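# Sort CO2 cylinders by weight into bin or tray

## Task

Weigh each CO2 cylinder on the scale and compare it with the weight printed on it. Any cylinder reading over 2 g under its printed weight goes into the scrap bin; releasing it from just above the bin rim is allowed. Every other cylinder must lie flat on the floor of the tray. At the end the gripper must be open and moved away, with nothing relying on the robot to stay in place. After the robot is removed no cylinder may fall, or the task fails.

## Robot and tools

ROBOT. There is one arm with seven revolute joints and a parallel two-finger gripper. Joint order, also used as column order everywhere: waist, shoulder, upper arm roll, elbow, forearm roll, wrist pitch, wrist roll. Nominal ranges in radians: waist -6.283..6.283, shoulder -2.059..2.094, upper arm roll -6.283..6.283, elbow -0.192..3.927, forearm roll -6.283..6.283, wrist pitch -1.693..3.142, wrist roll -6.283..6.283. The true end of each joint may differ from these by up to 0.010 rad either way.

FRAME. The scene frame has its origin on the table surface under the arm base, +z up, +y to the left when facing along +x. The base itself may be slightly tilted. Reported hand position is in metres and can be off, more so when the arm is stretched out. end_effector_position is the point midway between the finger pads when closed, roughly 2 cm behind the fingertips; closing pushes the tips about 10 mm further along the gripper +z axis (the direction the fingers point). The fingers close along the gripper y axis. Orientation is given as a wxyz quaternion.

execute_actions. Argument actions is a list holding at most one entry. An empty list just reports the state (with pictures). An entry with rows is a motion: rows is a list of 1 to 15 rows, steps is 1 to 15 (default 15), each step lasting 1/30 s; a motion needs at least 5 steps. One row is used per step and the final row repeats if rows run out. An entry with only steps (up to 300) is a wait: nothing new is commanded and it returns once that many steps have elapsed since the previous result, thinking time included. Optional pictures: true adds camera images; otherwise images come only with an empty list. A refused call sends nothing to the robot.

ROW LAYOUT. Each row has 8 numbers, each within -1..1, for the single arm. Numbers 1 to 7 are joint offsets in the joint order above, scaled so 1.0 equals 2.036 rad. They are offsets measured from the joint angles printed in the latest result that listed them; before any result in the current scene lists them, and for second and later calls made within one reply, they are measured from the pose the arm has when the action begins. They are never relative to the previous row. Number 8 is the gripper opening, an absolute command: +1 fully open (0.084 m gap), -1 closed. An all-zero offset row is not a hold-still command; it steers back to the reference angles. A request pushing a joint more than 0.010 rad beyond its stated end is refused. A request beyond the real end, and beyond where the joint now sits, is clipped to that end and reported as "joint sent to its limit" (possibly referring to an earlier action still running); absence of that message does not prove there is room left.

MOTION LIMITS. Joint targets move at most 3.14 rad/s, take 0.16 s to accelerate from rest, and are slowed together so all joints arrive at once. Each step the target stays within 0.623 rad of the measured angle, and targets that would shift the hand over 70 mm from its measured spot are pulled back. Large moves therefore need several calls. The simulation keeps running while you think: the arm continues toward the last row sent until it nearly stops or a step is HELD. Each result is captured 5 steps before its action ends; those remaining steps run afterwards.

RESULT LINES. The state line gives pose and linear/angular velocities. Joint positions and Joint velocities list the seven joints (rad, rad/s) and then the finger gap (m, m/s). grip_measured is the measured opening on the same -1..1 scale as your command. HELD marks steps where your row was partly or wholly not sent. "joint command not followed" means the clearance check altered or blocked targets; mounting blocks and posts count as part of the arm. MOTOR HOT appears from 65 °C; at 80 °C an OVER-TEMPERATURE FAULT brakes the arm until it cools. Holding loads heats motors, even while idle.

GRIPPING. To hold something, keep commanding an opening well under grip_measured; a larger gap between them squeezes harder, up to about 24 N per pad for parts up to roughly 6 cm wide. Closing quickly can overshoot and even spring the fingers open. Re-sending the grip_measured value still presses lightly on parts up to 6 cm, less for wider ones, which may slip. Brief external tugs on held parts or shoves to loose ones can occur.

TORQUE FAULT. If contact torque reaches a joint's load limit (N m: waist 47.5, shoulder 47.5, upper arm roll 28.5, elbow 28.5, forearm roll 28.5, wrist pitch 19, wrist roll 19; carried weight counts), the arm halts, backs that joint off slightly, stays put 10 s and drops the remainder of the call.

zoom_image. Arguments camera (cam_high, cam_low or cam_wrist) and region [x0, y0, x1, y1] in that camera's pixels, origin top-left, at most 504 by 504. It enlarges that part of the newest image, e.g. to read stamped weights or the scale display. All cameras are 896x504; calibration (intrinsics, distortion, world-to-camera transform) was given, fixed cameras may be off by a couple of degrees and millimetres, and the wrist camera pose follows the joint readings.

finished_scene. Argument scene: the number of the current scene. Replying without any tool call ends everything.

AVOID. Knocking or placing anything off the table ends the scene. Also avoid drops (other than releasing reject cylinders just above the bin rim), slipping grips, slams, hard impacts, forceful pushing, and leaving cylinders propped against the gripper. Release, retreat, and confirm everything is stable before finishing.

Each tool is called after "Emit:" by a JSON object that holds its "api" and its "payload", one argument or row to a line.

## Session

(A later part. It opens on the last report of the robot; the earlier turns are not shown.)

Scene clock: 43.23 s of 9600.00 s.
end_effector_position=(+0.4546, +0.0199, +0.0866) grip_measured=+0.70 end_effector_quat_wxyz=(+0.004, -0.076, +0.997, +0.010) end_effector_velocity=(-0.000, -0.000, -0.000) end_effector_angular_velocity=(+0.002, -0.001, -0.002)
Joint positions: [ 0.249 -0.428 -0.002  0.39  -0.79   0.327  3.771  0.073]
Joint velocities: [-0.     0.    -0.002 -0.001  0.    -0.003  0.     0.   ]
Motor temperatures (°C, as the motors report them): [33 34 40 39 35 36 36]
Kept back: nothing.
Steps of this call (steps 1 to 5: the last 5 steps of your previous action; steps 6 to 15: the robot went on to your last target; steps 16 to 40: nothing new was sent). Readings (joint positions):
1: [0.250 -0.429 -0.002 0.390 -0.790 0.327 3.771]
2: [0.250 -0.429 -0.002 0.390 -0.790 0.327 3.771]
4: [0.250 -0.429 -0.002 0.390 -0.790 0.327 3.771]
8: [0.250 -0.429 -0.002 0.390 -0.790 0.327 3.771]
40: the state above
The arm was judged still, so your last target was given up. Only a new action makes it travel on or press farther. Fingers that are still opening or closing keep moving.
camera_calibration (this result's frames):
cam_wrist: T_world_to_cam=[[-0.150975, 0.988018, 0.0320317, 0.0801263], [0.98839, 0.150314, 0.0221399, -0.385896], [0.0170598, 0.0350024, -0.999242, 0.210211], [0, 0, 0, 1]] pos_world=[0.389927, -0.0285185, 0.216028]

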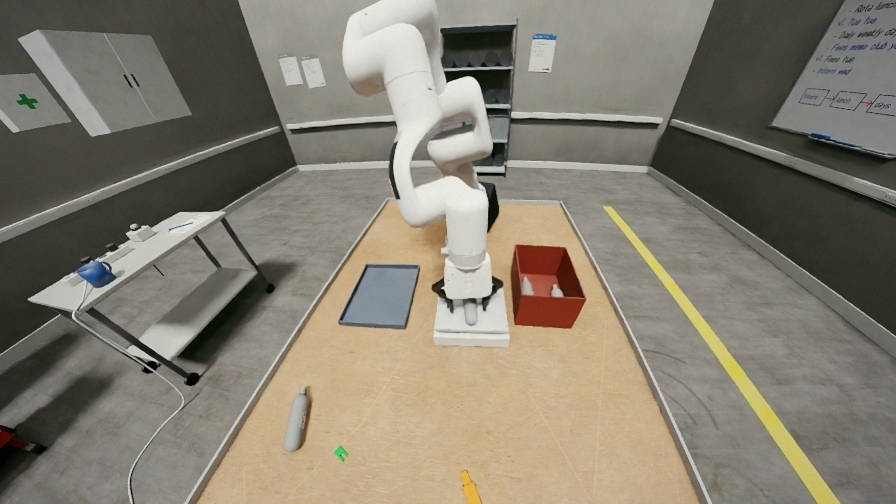

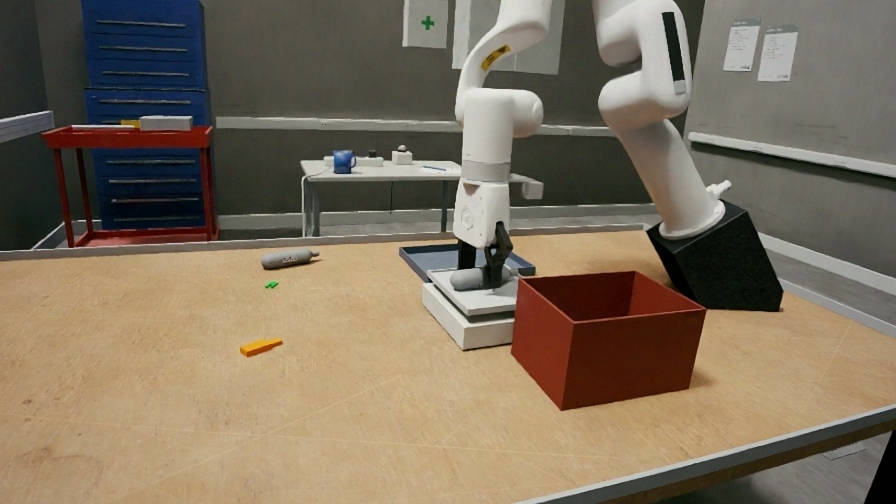

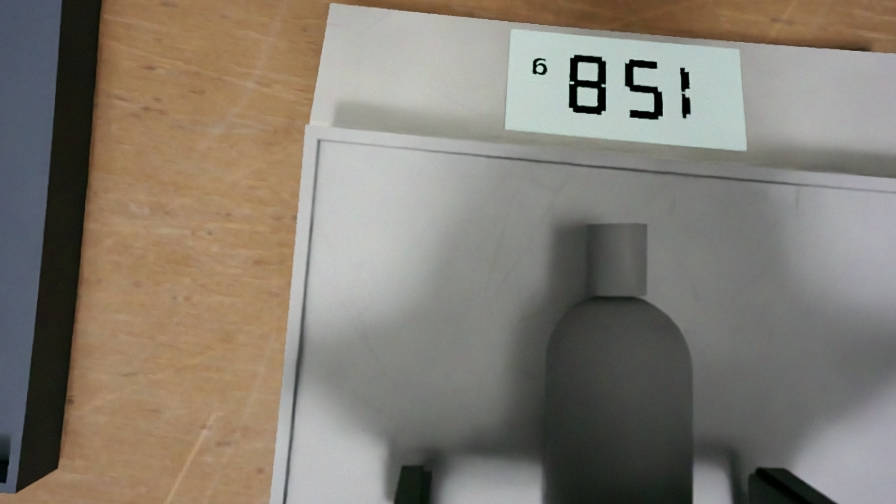

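Emit:
{"api": "zoom_image", "payload": {
  "camera": "cam_low",
  "region": [255, 240, 325, 280]
}}

Emit:
{"api": "execute_actions", "payload": {
  "actions": [
    {"rows":[[0,0,0,0,0,0,0,0.4],[0,0,0,0,0,0,0,0.2],[0,0,0,0,0,0,0,0.05],[0,0,0,0,0,0,0,-0.1],[0,0,0,0,0,0,0,-0.2],[0,0,0,0,0,0,0,-0.3],[0,0,0,0,0,0,0,-0.4],[0,0,0,0,0,0,0,-0.5],[0,0,0,0,0,0,0,-0.65],[0,0,0,0,0,0,0,-0.8]],"steps":15}
  ]
}}

Emit:
{"api": "execute_actions", "payload": {
  "actions": [
    {"rows":[[0.03,-0.06,0,-0.005,0.045,0.055,-0.03,-0.8],[0.06,-0.12,0,-0.012,0.09,0.11,-0.06,-0.8],[0.095,-0.19,0,-0.018,0.13,0.175,-0.09,-0.8]],"steps":15}
  ]
}}

Emit:
{"api": "execute_actions", "payload": {
  "actions": [
    {"rows":[[0.299,0.15,0,0.039,-0.155,0.09,0.462,-0.8]],"steps":15}
  ]
}}

Emit:
{"api": "execute_actions", "payload": {
  "actions": [
    {"steps":14}
  ]
}}

Emit:
{"api": "execute_actions", "payload": {
  "actions": [
    {"rows":[[0,0.078,0,0.031,-0.009,-0.042,0,-0.8]],"steps":15}
  ]
}}

Emit:
{"api": "execute_actions", "payload": {
  "actions": [
    {"steps":6}
  ],
  "pictures": true
}}

Region (255, 240, 325, 280) of cam_low's 896x504 image, scaled by 7.200, with more detail than that image has; it fills the top 288 rows of this view, and the rest is white.

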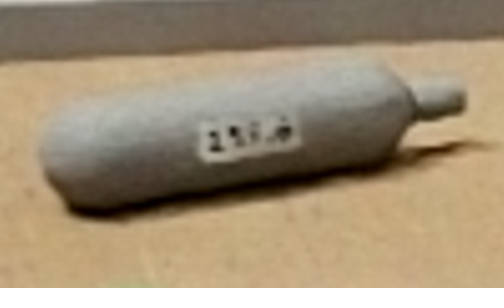

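Scene clock: 43.97 s of 9600.00 s.
end_effector_position=(+0.4546, +0.0199, +0.0866) grip_measured=-0.30 end_effector_quat_wxyz=(+0.004, -0.076, +0.997, +0.010) end_effector_velocity=(+0.001, -0.001, +0.000) end_effector_angular_velocity=(-0.001, -0.002, -0.002)
Joint positions: [ 0.249 -0.428 -0.002  0.39  -0.79   0.327  3.771  0.031]
Joint velocities: [-0.    -0.001 -0.002  0.001  0.     0.001 -0.001 -0.   ]
Motor temperatures (°C, as the motors report them): [33 34 40 39 35 36 36]
Steps of this call (steps 1 to 12: nothing new was sent; steps 13 to 22: the first 10 steps of this action). Readings (joint positions):
13: [0.249 -0.429 -0.002 0.390 -0.790 0.327 3.771]
14: [0.249 -0.429 -0.002 0.390 -0.790 0.327 3.771]
16: [0.249 -0.428 -0.002 0.390 -0.790 0.327 3.771]
20: [0.249 -0.428 -0.002 0.390 -0.790 0.327 3.771]
22: the state above

Scene clock: 44.47 s of 9600.00 s.
end_effector_position=(+0.4570, +0.0210, +0.1725) grip_measured=-0.30 end_effector_quat_wxyz=(+0.019, -0.078, +0.997, +0.011) end_effector_velocity=(-0.045, +0.017, +0.192) end_effector_angular_velocity=(+0.160, -0.009, +0.028)
Joint positions: [ 0.414 -0.762 -0.001  0.363 -0.565  0.626  3.616  0.031]
Joint velocities: [ 0.384 -0.784 -0.002 -0.071  0.501  0.686 -0.348 -0.   ]
Motor temperatures (°C, as the motors report them): [33 34 40 39 35 36 36]
Steps of this call (steps 1 to 5: the last 5 steps of your previous action; steps 6 to 15: the first 10 steps of this action, its rows measured from where the robot was after step 5). Readings (joint positions):
5: [0.249 -0.428 -0.002 0.390 -0.790 0.327 3.771]
6: [0.250 -0.429 -0.002 0.390 -0.790 0.327 3.771]
7: [0.252 -0.433 -0.002 0.389 -0.786 0.333 3.768]
9: [0.275 -0.477 -0.003 0.383 -0.750 0.378 3.744]
13: [0.377 -0.684 -0.001 0.369 -0.614 0.560 3.650]
15: the state above

Scene clock: 44.97 s of 9600.00 s.
end_effector_position=(+0.4136, +0.1084, +0.1783) grip_measured=-0.30 end_effector_quat_wxyz=(-0.006, -0.103, +0.995, +0.014) end_effector_velocity=(-0.154, +0.326, +0.021) end_effector_angular_velocity=(-0.076, -0.048, -0.317)
Joint positions: [ 0.752 -0.65  -0.002  0.393 -0.693  0.772  3.968  0.031]
Joint velocities: [ 1.248  0.629 -0.001  0.168 -0.649  0.364  2.016 -0.   ]
Motor temperatures (°C, as the motors report them): [33 34 40 39 35 36 36]
Steps of this call (steps 1 to 5: the last 5 steps of your previous action; steps 6 to 15: the first 10 steps of this action, its rows measured from where the robot was after step 5). Readings (joint positions):
5: [0.439 -0.807 -0.002 0.353 -0.531 0.676 3.592]
6: [0.440 -0.809 -0.002 0.352 -0.530 0.678 3.591]
7: [0.445 -0.808 -0.003 0.353 -0.532 0.682 3.596]
9: [0.489 -0.785 -0.005 0.361 -0.557 0.696 3.643]
13: [0.667 -0.693 -0.002 0.382 -0.649 0.747 3.844]
15: the state above

Scene clock: 45.43 s of 9600.00 s.
end_effector_position=(+0.3743, +0.1796, +0.1885) grip_measured=-0.30 end_effector_quat_wxyz=(+0.020, -0.022, +1.000, +0.007) end_effector_velocity=(-0.003, +0.007, +0.002) end_effector_angular_velocity=(+0.000, -0.011, -0.025)
Joint positions: [ 1.044 -0.504 -0.003  0.432 -0.845  0.858  4.526  0.031]
Joint velocities: [ 0.029  0.015 -0.     0.006 -0.017  0.011  0.064 -0.   ]
Motor temperatures (°C, as the motors report them): [33 34 41 39 35 36 36]
Kept back: nothing.
Steps of this call (steps 1 to 5: the last 5 steps of your previous action; steps 6 to 14: the robot went on to your last target). Readings (joint positions):
1: [0.794 -0.629 -0.002 0.399 -0.714 0.784 4.039]
2: [0.834 -0.609 -0.002 0.404 -0.735 0.796 4.114]
4: [0.915 -0.568 -0.002 0.415 -0.777 0.820 4.270]
8: [1.020 -0.515 -0.000 0.427 -0.831 0.850 4.474]
14: the state above

Scene clock: 45.77 s of 9600.00 s.
end_effector_position=(+0.3680, +0.2126, +0.1695) grip_measured=-0.30 end_effector_quat_wxyz=(+0.004, -0.053, +0.998, +0.019) end_effector_velocity=(+0.007, +0.026, -0.005) end_effector_angular_velocity=(+0.043, +0.003, +0.022)
Joint positions: [ 1.044 -0.353 -0.003  0.491 -0.862  0.778  4.526  0.031]
Joint velocities: [-0.002  0.083 -0.003  0.055 -0.014 -0.063 -0.001 -0.   ]
Motor temperatures (°C, as the motors report them): [33 34 41 39 35 36 36]
Steps of this call (steps 1 to 10: the first 10 steps of this action). Readings (joint positions):
1: [1.045 -0.503 -0.003 0.432 -0.845 0.858 4.528]
2: [1.045 -0.499 -0.003 0.434 -0.846 0.856 4.529]
4: [1.044 -0.456 -0.004 0.453 -0.852 0.831 4.529]
8: [1.044 -0.363 -0.003 0.486 -0.861 0.784 4.527]
10: the state above

Scene clock: 45.97 s of 9600.00 s.
end_effector_position=(+0.3687, +0.2147, +0.1694) grip_measured=-0.30 end_effector_quat_wxyz=(+0.004, -0.054, +0.998, +0.020) end_effector_velocity=(-0.002, +0.002, -0.002) end_effector_angular_velocity=(+0.001, +0.003, +0.007)
Joint positions: [ 1.044 -0.347 -0.003  0.495 -0.863  0.773  4.526  0.031]
Joint velocities: [ 0.001  0.011 -0.     0.002 -0.002 -0.006 -0.     0.   ]
Motor temperatures (°C, as the motors report them): [33 34 41 39 35 36 36]
Kept back: nothing.
Steps of this call (steps 1 to 5: the last 5 steps of your previous action; step 6: the robot went on to your last target). Readings (joint positions):
1: [1.044 -0.351 -0.003 0.492 -0.863 0.776 4.526]
2: [1.044 -0.349 -0.003 0.493 -0.863 0.775 4.526]
4: [1.044 -0.348 -0.003 0.494 -0.863 0.774 4.526]
6: the state above
camera_calibration (this result's frames):
cam_wrist: T_world_to_cam=[[-0.106385, 0.992909, 0.0530388, -0.148961], [0.994171, 0.105278, 0.0232561, -0.324746], [0.0175074, 0.0552038, -0.998322, 0.282886], [0, 0, 0, 1]] pos_world=[0.302053, 0.166477, 0.297864]

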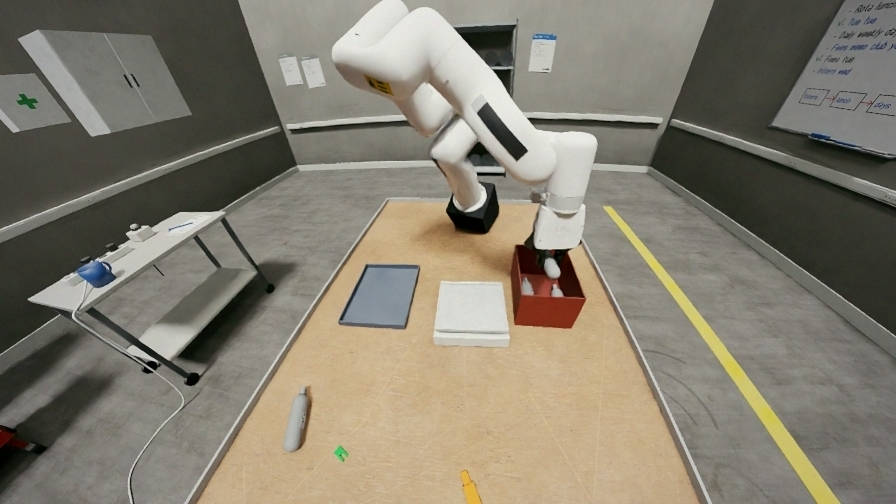

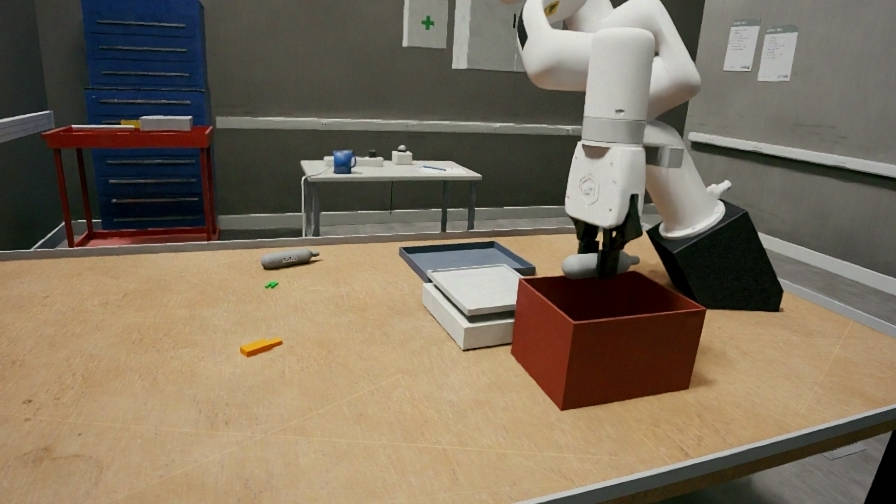

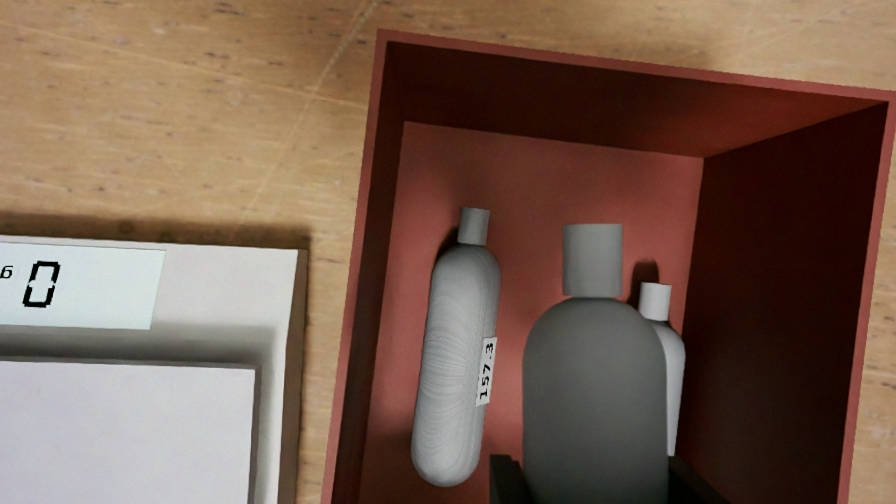

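Emit:
{"api": "execute_actions", "payload": {
  "actions": [
    {"rows":[[0,0,0,0,0,0,0,0.4]],"steps":10}
  ]
}}

Emit:
{"api": "execute_actions", "payload": {
  "actions": [
    {"rows":[[-0.1,-0.1,0,0.01,0.07,0,-0.15,0.4],[-0.2,-0.16,0,0.015,0.13,-0.005,-0.3,0.4],[-0.5,-0.2,0,0.06,0.33,0,-0.75,0.4]],"steps":15}
  ]
}}

Emit:
{"api": "execute_actions", "payload": {
  "actions": [
    {"steps":20}
  ]
}}

Scene clock: 46.77 s of 9600.00 s.
end_effector_position=(+0.3689, +0.2150, +0.1696) grip_measured=+0.37 end_effector_quat_wxyz=(+0.005, -0.054, +0.998, +0.021) end_effector_velocity=(+0.000, -0.001, +0.000) end_effector_angular_velocity=(-0.001, -0.000, -0.003)
Joint positions: [ 1.044 -0.347 -0.003  0.495 -0.863  0.773  4.526  0.06 ]
Joint velocities: [-0.001 -0.005 -0.    -0.003  0.001  0.003  0.     0.121]
Motor temperatures (°C, as the motors report them): [33 34 41 39 35 36 36]
Steps of this call (steps 1 to 15: the robot went on to your last target; steps 16 to 19: nothing new was sent; steps 20 to 24: the first 5 steps of this action). Readings (joint positions):
20: [1.044 -0.345 -0.003 0.495 -0.863 0.773 4.526]
21: [1.044 -0.346 -0.003 0.495 -0.863 0.773 4.526]
23: [1.044 -0.347 -0.003 0.495 -0.863 0.773 4.526]
24: the state above

Scene clock: 47.27 s of 9600.00 s.
end_effector_position=(+0.4395, +0.1458, +0.1835) grip_measured=+0.39 end_effector_quat_wxyz=(-0.024, +0.042, +0.998, +0.031) end_effector_velocity=(+0.248, -0.343, +0.028) end_effector_angular_velocity=(+0.032, +0.226, -0.765)
Joint positions: [ 0.793 -0.502 -0.004  0.537 -0.638  0.773  4.255  0.061]
Joint velocities: [-1.132 -0.519 -0.004  0.164  0.91   0.002 -1.122 -0.   ]
Motor temperatures (°C, as the motors report them): [33 34 41 39 35 36 36]
Steps of this call (steps 1 to 5: the last 5 steps of your previous action; steps 6 to 15: the first 10 steps of this action, its rows measured from where the robot was after step 5). Readings (joint positions):
5: [1.044 -0.347 -0.003 0.495 -0.863 0.773 4.526]
6: [1.043 -0.347 -0.003 0.495 -0.863 0.773 4.526]
7: [1.040 -0.350 -0.002 0.495 -0.860 0.773 4.520]
9: [1.010 -0.377 -0.000 0.495 -0.837 0.773 4.473]
13: [0.868 -0.465 -0.003 0.525 -0.702 0.773 4.330]
15: the state above

Scene clock: 47.93 s of 9600.00 s.
end_effector_position=(+0.5166, -0.0977, +0.2104) grip_measured=+0.39 end_effector_quat_wxyz=(-0.009, -0.011, +1.000, +0.003) end_effector_velocity=(+0.018, -0.258, +0.078) end_effector_angular_velocity=(-0.125, -0.160, +0.943)
Joint positions: [ 0.088 -0.735 -0.004  0.611 -0.226  0.773  3.169  0.061]
Joint velocities: [-0.708 -0.227 -0.012  0.079  0.383 -0.002 -1.858  0.   ]
Motor temperatures (°C, as the motors report them): [33 34 41 39 35 36 36]
Kept back: nothing.
Steps of this call (steps 1 to 5: the last 5 steps of your previous action; steps 6 to 20: the robot went on to your last target). Readings (joint positions):
1: [0.755 -0.519 -0.004 0.542 -0.608 0.773 4.218]
2: [0.717 -0.535 -0.004 0.547 -0.581 0.773 4.180]
4: [0.640 -0.563 -0.004 0.556 -0.530 0.773 4.103]
8: [0.486 -0.612 -0.004 0.571 -0.444 0.773 3.942]
20: the state above

Δ: -.388,1.03,1.198,.312,.127,-.849.

Emit:
{"api": "execute_actions", "payload": {
  "actions": [
    {"rows":[[-0.19,0.506,0,0.588,0.153,0.062,-0.417,0.4]],"steps":15}
  ]
}}

Emit:
{"api": "execute_actions", "payload": {
  "actions": [
    {"steps":35}
  ],
  "pictures": true
}}

Scene clock: 48.37 s of 9600.00 s.
end_effector_position=(+0.5809, -0.1800, +0.1894) grip_measured=+0.39 end_effector_quat_wxyz=(-0.039, -0.095, +0.995, +0.011) end_effector_velocity=(+0.267, -0.249, -0.166) end_effector_angular_velocity=(+0.124, +0.192, +0.339)
Joint positions: [-0.114 -0.428 -0.003  0.94  -0.07   0.83   2.719  0.061]
Joint velocities: [-0.47   1.37  -0.001  1.364  0.396  0.177 -1.016  0.   ]
Motor temperatures (°C, as the motors report them): [33 34 41 39 35 36 36]
Steps of this call (steps 1 to 3: the robot went on to your last target; steps 4 to 13: the first 10 steps of this action). Readings (joint positions):
4: [0.038 -0.751 -0.004 0.617 -0.198 0.773 3.033]
5: [0.032 -0.747 -0.003 0.621 -0.194 0.775 3.018]
7: [0.007 -0.703 -0.001 0.665 -0.172 0.785 2.968]
11: [-0.080 -0.520 -0.003 0.849 -0.099 0.817 2.794]
13: the state above

Scene clock: 49.53 s of 9600.00 s.
end_effector_position=(+0.7390, -0.3306, +0.0986) grip_measured=+0.39 end_effector_quat_wxyz=(-0.002, -0.167, +0.986, +0.002) end_effector_velocity=(+0.000, +0.000, -0.000) end_effector_angular_velocity=(+0.001, -0.000, +0.002)
Joint positions: [-0.298  0.295 -0.004  1.808  0.085  0.9    2.32   0.061]
Joint velocities: [-0.001  0.002  0.002  0.002 -0.001  0.    -0.001 -0.   ]
Motor temperatures (°C, as the motors report them): [33 34 41 40 35 36 36]
Kept back: nothing.
Steps of this call (steps 1 to 5: the last 5 steps of your previous action; steps 6 to 35: the robot went on to your last target). Readings (joint positions):
1: [-0.130 -0.383 -0.003 0.986 -0.057 0.835 2.687]
2: [-0.143 -0.337 -0.003 1.032 -0.046 0.840 2.657]
4: [-0.168 -0.245 -0.003 1.123 -0.025 0.850 2.604]
8: [-0.207 -0.078 -0.003 1.311 0.009 0.865 2.518]
35: the state above
camera_calibration (this result's frames):
cam_wrist: T_world_to_cam=[[-0.328335, 0.94442, 0.0163636, 0.587181], [0.944554, 0.328216, 0.00957205, -0.522088], [0.00366924, 0.0185992, -0.99982, 0.234086], [0, 0, 0, 1]] pos_world=[0.685073, -0.387541, 0.229433]

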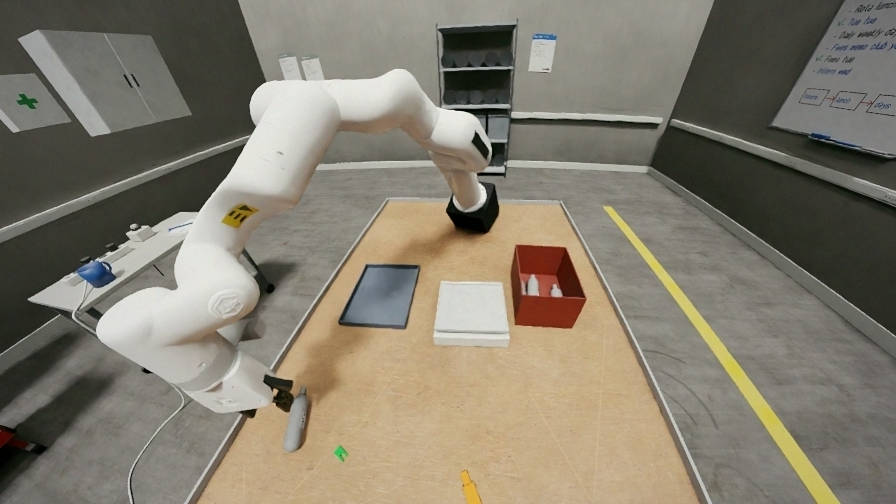

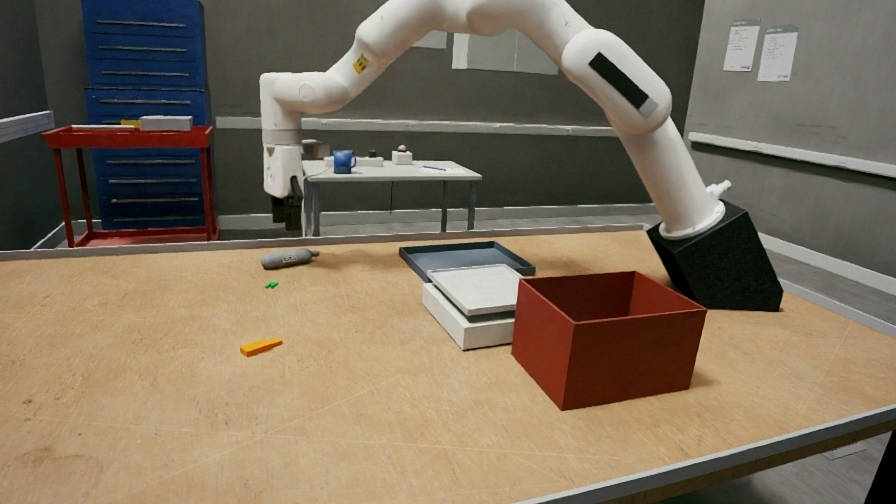

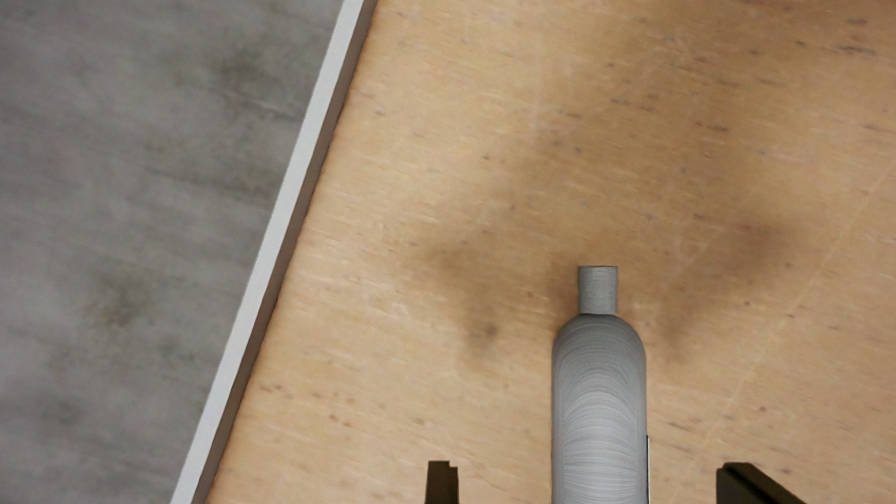

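Emit:
{"api": "zoom_image", "payload": {
  "camera": "cam_low",
  "region": [274, 250, 306, 268]
}}

Emit:
{"api": "zoom_image", "payload": {
  "camera": "cam_high",
  "region": [285, 400, 320, 435]
}}

Region (274, 250, 306, 268) of cam_low's 896x504 image, scaled by 15.750, with more detail than that image has; it fills the top 284 rows of this view, and the rest is white.

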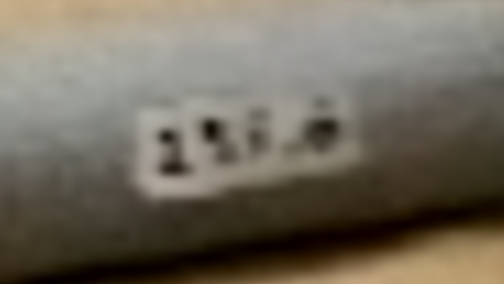

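Region (285, 400, 320, 435) of cam_high's 896x504 image, scaled by 14.400, with more detail than that image has.

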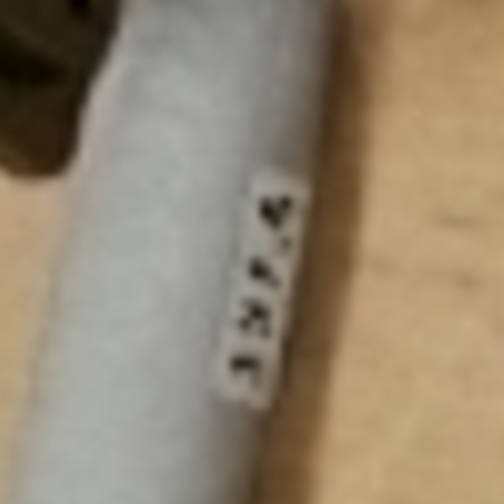

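Emit:
{"api": "execute_actions", "payload": {
  "actions": [
    {"rows":[[0.125,0.01,0,-0.06,-0.09,-0.05,0.13,0.4]],"steps":15}
  ]
}}

Emit:
{"api": "execute_actions", "payload": {
  "actions": [
    {"steps":12}
  ],
  "pictures": true
}}

Scene clock: 50.57 s of 9600.00 s.
end_effector_position=(+0.7541, -0.2186, +0.0586) grip_measured=+0.39 end_effector_quat_wxyz=(-0.016, -0.191, +0.981, +0.013) end_effector_velocity=(+0.034, +0.423, -0.116) end_effector_angular_velocity=(+0.031, +0.058, +0.205)
Joint positions: [-0.111  0.311 -0.003  1.718 -0.049  0.825  2.514  0.061]
Joint velocities: [ 0.704  0.051 -0.018 -0.332 -0.512 -0.283  0.733  0.   ]
Motor temperatures (°C, as the motors report them): [33 35 41 40 35 36 36]
Steps of this call (steps 1 to 15: the robot went on to your last target; steps 16 to 21: nothing new was sent; steps 22 to 31: the first 10 steps of this action). Readings (joint positions):
22: [-0.298 0.295 -0.004 1.808 0.085 0.899 2.320]
23: [-0.294 0.295 -0.005 1.806 0.081 0.897 2.326]
25: [-0.260 0.296 -0.012 1.789 0.053 0.880 2.367]
29: [-0.159 0.307 -0.001 1.740 -0.014 0.844 2.464]
31: the state above

Scene clock: 50.97 s of 9600.00 s.
end_effector_position=(+0.7566, -0.1800, +0.0492) grip_measured=+0.39 end_effector_quat_wxyz=(-0.017, -0.199, +0.980, +0.013) end_effector_velocity=(-0.001, +0.025, -0.005) end_effector_angular_velocity=(+0.024, +0.008, +0.024)
Joint positions: [-0.046  0.314 -0.005  1.687 -0.097  0.798  2.584  0.061]
Joint velocities: [ 0.019  0.005  0.018 -0.012 -0.005 -0.001  0.007 -0.   ]
Motor temperatures (°C, as the motors report them): [33 35 41 40 35 36 36]
Kept back: nothing.
Steps of this call (steps 1 to 5: the last 5 steps of your previous action; steps 6 to 12: the robot went on to your last target). Readings (joint positions):
1: [-0.089 0.312 -0.002 1.707 -0.064 0.817 2.536]
2: [-0.072 0.314 -0.000 1.699 -0.076 0.811 2.552]
4: [-0.053 0.316 0.002 1.690 -0.088 0.804 2.570]
8: [-0.048 0.314 -0.006 1.688 -0.096 0.799 2.582]
12: the state above
camera_calibration (this result's frames):
cam_wrist: T_world_to_cam=[[-0.388006, 0.920564, 0.0448608, 0.49102], [0.921116, 0.388986, -0.0153342, -0.557797], [-0.0315663, 0.0353722, -0.998876, 0.211545], [0, 0, 0, 1]] pos_world=[0.710993, -0.242523, 0.180726]

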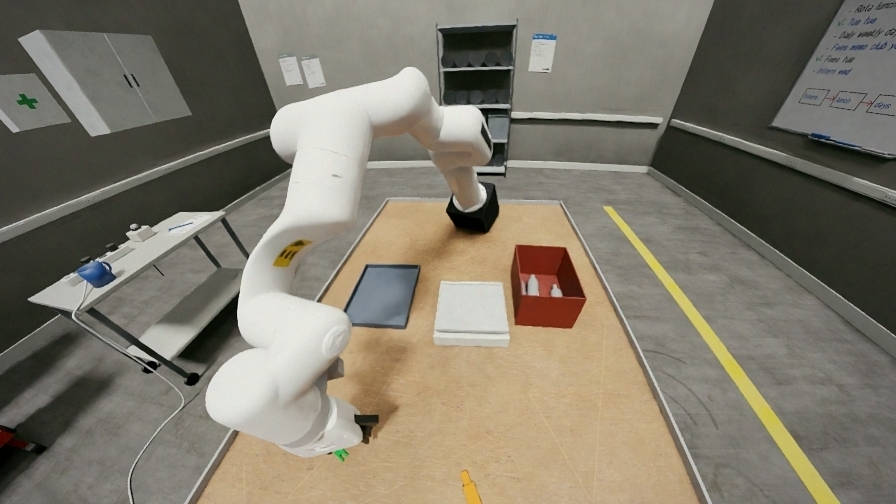

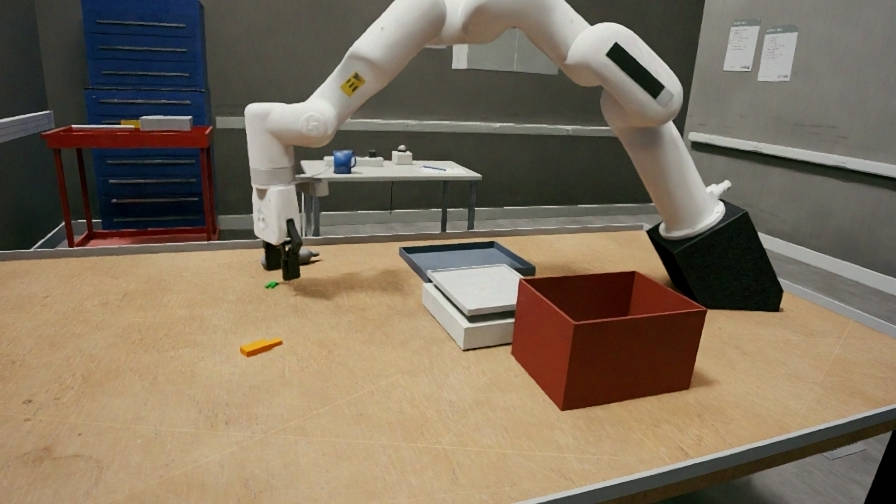

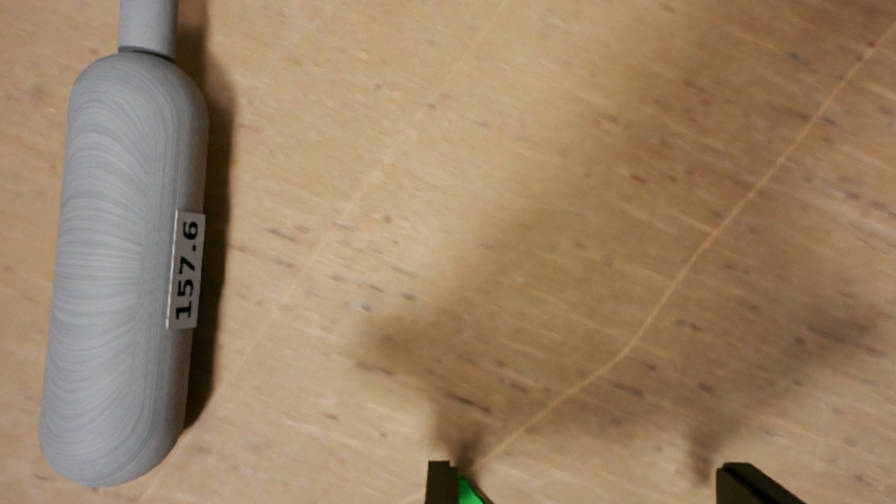

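Emit:
{"api": "execute_actions", "payload": {
  "actions": [
    {"rows":[[0,0.003,0,0.063,0,0.038,0,0.4],[0,0.003,0,0.063,0,0.038,0,0.4],[0,0.003,0,0.063,0,0.038,0,0.4],[0,0.003,0,0.063,0,0.038,0,0.4],[0,0.003,0,0.063,0,0.038,0,0.4],[-0.1075,0.003,0,0.063,0.08,0.038,-0.103,0.4]],"steps":15}
  ]
}}

Emit:
{"api": "execute_actions", "payload": {
  "actions": [
    {"steps":18}
  ],
  "pictures": true
}}

Scene clock: 51.70 s of 9600.00 s.
end_effector_position=(+0.7781, -0.2258, +0.0844) grip_measured=+0.39 end_effector_quat_wxyz=(+0.004, -0.187, +0.982, +0.006) end_effector_velocity=(-0.205, -0.544, -0.077) end_effector_angular_velocity=(-0.103, +0.222, -0.394)
Joint positions: [-0.114  0.316  0.001  1.804 -0.042  0.865  2.513  0.061]
Joint velocities: [-0.846  0.064 -0.117 -0.014  0.565  0.067 -0.723 -0.   ]
Motor temperatures (°C, as the motors report them): [33 35 41 40 35 36 36]
Steps of this call (steps 1 to 12: the robot went on to your last target; steps 13 to 22: the first 10 steps of this action). Readings (joint positions):
13: [-0.044 0.315 -0.004 1.686 -0.098 0.798 2.585]
14: [-0.044 0.316 -0.004 1.690 -0.098 0.802 2.585]
16: [-0.045 0.321 -0.004 1.729 -0.098 0.828 2.584]
20: [-0.064 0.315 0.000 1.802 -0.081 0.862 2.562]
22: the state above

Scene clock: 52.30 s of 9600.00 s.
end_effector_position=(+0.7480, -0.3138, +0.0852) grip_measured=+0.39 end_effector_quat_wxyz=(+0.000, -0.160, +0.987, +0.002) end_effector_velocity=(-0.001, -0.007, +0.002) end_effector_angular_velocity=(-0.008, -0.003, -0.007)
Joint positions: [-0.264  0.32  -0.005  1.815  0.065  0.875  2.375  0.061]
Joint velocities: [-0.007 -0.    -0.005  0.004  0.002 -0.001 -0.002 -0.   ]
Motor temperatures (°C, as the motors report them): [33 35 41 40 35 36 36]
Kept back: nothing.
Steps of this call (steps 1 to 5: the last 5 steps of your previous action; steps 6 to 18: the robot went on to your last target). Readings (joint positions):
1: [-0.142 0.318 -0.003 1.803 -0.024 0.867 2.490]
2: [-0.169 0.320 -0.007 1.804 -0.007 0.869 2.467]
4: [-0.217 0.321 -0.009 1.808 0.028 0.872 2.423]
8: [-0.259 0.320 -0.010 1.814 0.058 0.875 2.384]
18: the state above
camera_calibration (this result's frames):
cam_wrist: T_world_to_cam=[[-0.313613, 0.94942, 0.0157811, 0.565091], [0.949519, 0.313423, 0.0133651, -0.544702], [0.00774289, 0.0191759, -0.999786, 0.217506], [0, 0, 0, 1]] pos_world=[0.692741, -0.369958, 0.215821]

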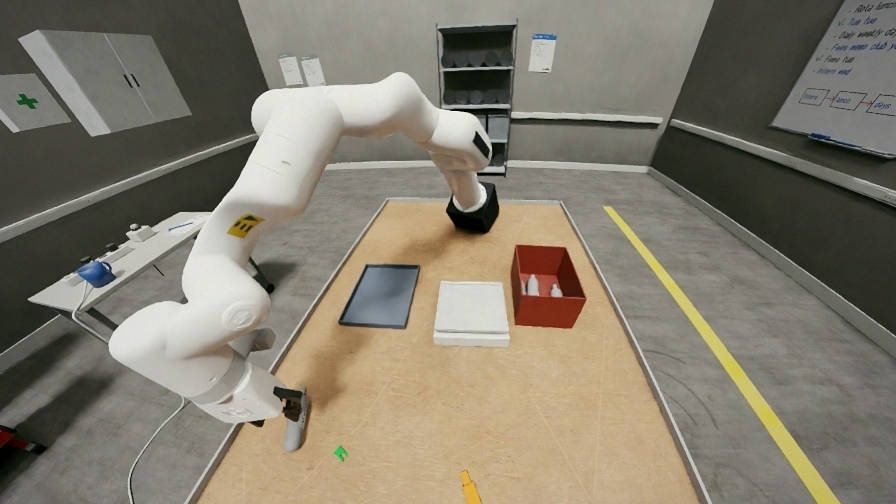

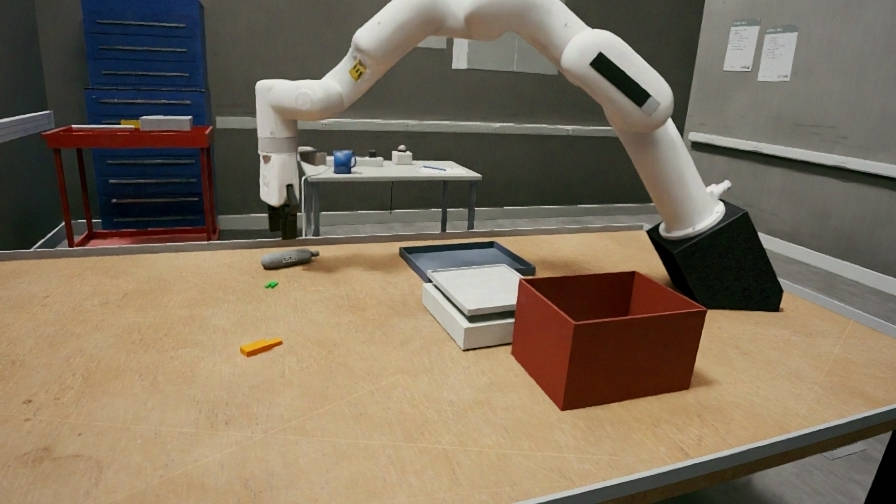

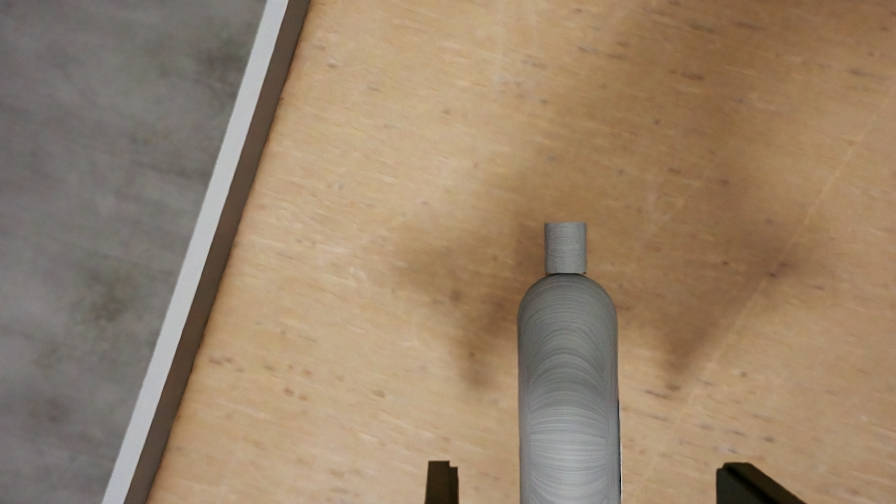

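Emit:
{"api": "execute_actions", "payload": {
  "actions": [
    {"rows":[[0.002,0.012,0,0,-0.001,-0.012,0,0.4],[0.003,0.024,0,0.0007,-0.002,-0.024,0,0.4],[0.004,0.034,0,0.001,-0.002,-0.034,0,0.4],[0.0044,0.042,0,0.0013,-0.003,-0.042,0,0.4],[0.0044,0.047,0,0.0015,-0.003,-0.047,0,0.4],[0.0044,0.050,0,0.0015,-0.003,-0.05,0,0.4]],"steps":15}
  ]
}}

Emit:
{"api": "execute_actions", "payload": {
  "actions": [
    {"steps":12}
  ]
}}

Scene clock: 52.80 s of 9600.00 s.
end_effector_position=(+0.7400, -0.3081, +0.0253) grip_measured=+0.39 end_effector_quat_wxyz=(-0.006, -0.163, +0.987, +0.004) end_effector_velocity=(+0.012, -0.012, -0.028) end_effector_angular_velocity=(-0.038, -0.055, -0.001)
Joint positions: [-0.255  0.421 -0.004  1.812  0.06   0.783  2.375  0.061]
Joint velocities: [ 0.     0.072 -0.006  0.03  -0.005 -0.107  0.001  0.   ]
Motor temperatures (°C, as the motors report them): [33 35 41 40 35 36 36]
Steps of this call (steps 1 to 5: the robot went on to your last target; steps 6 to 15: the first 10 steps of this action). Readings (joint positions):
6: [-0.265 0.321 -0.005 1.815 0.066 0.875 2.374]
7: [-0.264 0.324 -0.006 1.816 0.065 0.870 2.374]
9: [-0.261 0.345 -0.006 1.820 0.063 0.845 2.374]
13: [-0.256 0.409 -0.004 1.813 0.060 0.793 2.374]
15: the state above

Scene clock: 53.20 s of 9600.00 s.
end_effector_position=(+0.7442, -0.3103, +0.0275) grip_measured=+0.39 end_effector_quat_wxyz=(+0.000, -0.163, +0.987, -0.001) end_effector_velocity=(-0.001, -0.001, -0.001) end_effector_angular_velocity=(-0.001, +0.002, +0.001)
Joint positions: [-0.255  0.422 -0.005  1.818  0.059  0.774  2.375  0.061]
Joint velocities: [ 0.     0.002 -0.001  0.001 -0.001  0.    -0.001  0.   ]
Motor temperatures (°C, as the motors report them): [33 35 41 40 35 36 36]
Kept back: nothing.
Steps of this call (steps 1 to 5: the last 5 steps of your previous action; steps 6 to 12: the robot went on to your last target). Readings (joint positions):
1: [-0.255 0.422 -0.005 1.813 0.060 0.780 2.375]
2: [-0.255 0.421 -0.005 1.816 0.059 0.778 2.375]
4: [-0.255 0.419 -0.005 1.819 0.059 0.775 2.375]
8: [-0.255 0.420 -0.005 1.819 0.059 0.774 2.375]
12: the state above

Emit:
{"api": "execute_actions", "payload": {
  "actions": [
    {"rows":[[0,0.002,0,0,0,-0.002,0,0.25],[0,0.002,0,0,0,-0.002,0,0.1],[0,0.002,0,0,0,-0.002,0,0],[0,0.002,0,0,0,-0.002,0,-0.1],[0,0.002,0,0,0,-0.002,0,-0.2],[0,0.002,0,0,0,-0.002,0,-0.3],[0,0.002,0,0,0,-0.002,0,-0.4],[0,0.002,0,0,0,-0.002,0,-0.5],[0,0.002,0,0,0,-0.002,0,-0.65],[0,0.002,0,0,0,-0.002,0,-0.8]],"steps":15}
  ]
}}

Emit:
{"api": "execute_actions", "payload": {
  "actions": [
    {"rows":[[0,-0.02,0,0,0,0.02,0,-0.8],[0,-0.045,0,0,0,0.045,0,-0.8],[0,-0.07,0,-0.005,0,0.065,0,-0.8],[0,-0.10,0,-0.02,0,0.08,0,-0.8]],"steps":15}
  ]
}}

Emit:
{"api": "execute_actions", "payload": {
  "actions": [
    {"steps":8}
  ]
}}

Scene clock: 53.80 s of 9600.00 s.
end_effector_position=(+0.7437, -0.3101, +0.0250) grip_measured=-0.30 end_effector_quat_wxyz=(+0.000, -0.163, +0.987, -0.001) end_effector_velocity=(-0.000, -0.001, -0.001) end_effector_angular_velocity=(-0.001, -0.000, -0.002)
Joint positions: [-0.255  0.426 -0.005  1.818  0.059  0.77   2.375  0.031]
Joint velocities: [-0.     0.001 -0.001 -0.001  0.001 -0.003  0.001  0.   ]
Motor temperatures (°C, as the motors report them): [33 35 40 40 35 36 36]
Steps of this call (steps 1 to 8: the robot went on to your last target; steps 9 to 18: the first 10 steps of this action). Readings (joint positions):
9: [-0.255 0.422 -0.005 1.818 0.059 0.773 2.375]
10: [-0.255 0.423 -0.005 1.818 0.059 0.772 2.375]
12: [-0.255 0.425 -0.005 1.818 0.059 0.771 2.375]
16: [-0.255 0.426 -0.005 1.818 0.059 0.770 2.375]
18: the state above

Scene clock: 54.30 s of 9600.00 s.
end_effector_position=(+0.7541, -0.3083, +0.1293) grip_measured=-0.30 end_effector_quat_wxyz=(+0.011, -0.166, +0.986, -0.004) end_effector_velocity=(-0.004, +0.009, +0.152) end_effector_angular_velocity=(-0.003, -0.025, +0.007)
Joint positions: [-0.255  0.235 -0.005  1.792  0.059  0.914  2.375  0.031]
Joint velocities: [-0.001 -0.301 -0.002 -0.073  0.001  0.204  0.    -0.   ]
Motor temperatures (°C, as the motors report them): [33 35 40 40 35 36 36]
Steps of this call (steps 1 to 5: the last 5 steps of your previous action; steps 6 to 15: the first 10 steps of this action, its rows measured from where the robot was after step 5). Readings (joint positions):
5: [-0.255 0.426 -0.005 1.818 0.059 0.770 2.375]
6: [-0.255 0.426 -0.005 1.818 0.059 0.770 2.375]
7: [-0.255 0.422 -0.005 1.817 0.059 0.776 2.375]
9: [-0.255 0.391 -0.005 1.809 0.059 0.815 2.375]
13: [-0.255 0.270 -0.005 1.797 0.059 0.893 2.375]
15: the state above

Scene clock: 54.57 s of 9600.00 s.
end_effector_position=(+0.7454, -0.3043, +0.1261) grip_measured=-0.30 end_effector_quat_wxyz=(-0.001, -0.166, +0.986, +0.004) end_effector_velocity=(+0.016, -0.009, +0.032) end_effector_angular_velocity=(-0.026, -0.052, -0.000)
Joint positions: [-0.255  0.227 -0.005  1.775  0.059  0.932  2.375  0.031]
Joint velocities: [-0.    -0.032 -0.004  0.028 -0.001  0.002  0.     0.   ]
Motor temperatures (°C, as the motors report them): [33 35 40 40 35 36 36]
Kept back: nothing.
Steps of this call (steps 1 to 5: the last 5 steps of your previous action; steps 6 to 8: the robot went on to your last target). Readings (joint positions):
1: [-0.255 0.228 -0.005 1.789 0.059 0.919 2.375]
2: [-0.255 0.225 -0.005 1.785 0.059 0.924 2.375]
4: [-0.255 0.227 -0.005 1.777 0.059 0.929 2.375]
8: the state above

Emit:
{"api": "execute_actions", "payload": {
  "actions": [
    {"rows":[[0.317,-0.455,0.002,-0.696,-0.319,-0.173,0.621,-0.8]],"steps":15}
  ]
}}

Emit:
{"api": "execute_actions", "payload": {
  "actions": [
    {"steps":40}
  ]
}}

Scene clock: 55.03 s of 9600.00 s.
end_effector_position=(+0.7678, -0.2071, +0.1892) grip_measured=-0.30 end_effector_quat_wxyz=(+0.045, -0.199, +0.978, -0.036) end_effector_velocity=(+0.004, +0.345, +0.260) end_effector_angular_velocity=(-0.144, -0.453, +0.114)
Joint positions: [-0.059  0.013 -0.003  1.565 -0.137  0.825  2.587  0.031]
Joint velocities: [ 0.708 -0.902 -0.006 -0.906 -0.715 -0.381  0.899  0.   ]
Motor temperatures (°C, as the motors report them): [33 35 40 40 35 36 36]
Steps of this call (steps 1 to 4: the robot went on to your last target; steps 5 to 14: the first 10 steps of this action). Readings (joint positions):
5: [-0.255 0.223 -0.005 1.777 0.059 0.932 2.375]
6: [-0.251 0.219 -0.006 1.771 0.053 0.929 2.381]
8: [-0.214 0.182 -0.013 1.726 0.011 0.906 2.422]
12: [-0.107 0.071 -0.002 1.623 -0.089 0.851 2.529]
14: the state above

Scene clock: 56.37 s of 9600.00 s.
end_effector_position=(+0.4536, +0.0216, +0.1546) grip_measured=-0.30 end_effector_quat_wxyz=(+0.009, -0.077, +0.997, +0.008) end_effector_velocity=(-0.012, +0.002, -0.005) end_effector_angular_velocity=(-0.002, +0.016, +0.002)
Joint positions: [ 0.39  -0.699 -0.001  0.361 -0.59   0.58   3.637  0.031]
Joint velocities: [ 0.005 -0.006  0.002 -0.025 -0.004  0.     0.013 -0.   ]
Motor temperatures (°C, as the motors report them): [33 35 40 41 35 36 36]
Kept back: nothing.
Steps of this call (steps 1 to 5: the last 5 steps of your previous action; steps 6 to 40: the robot went on to your last target). Readings (joint positions):
1: [-0.036 -0.017 -0.003 1.534 -0.161 0.812 2.617]
2: [-0.012 -0.049 -0.002 1.502 -0.184 0.799 2.649]
4: [0.033 -0.117 -0.001 1.436 -0.230 0.775 2.716]
8: [0.120 -0.260 -0.002 1.284 -0.317 0.727 2.870]
40: the state above


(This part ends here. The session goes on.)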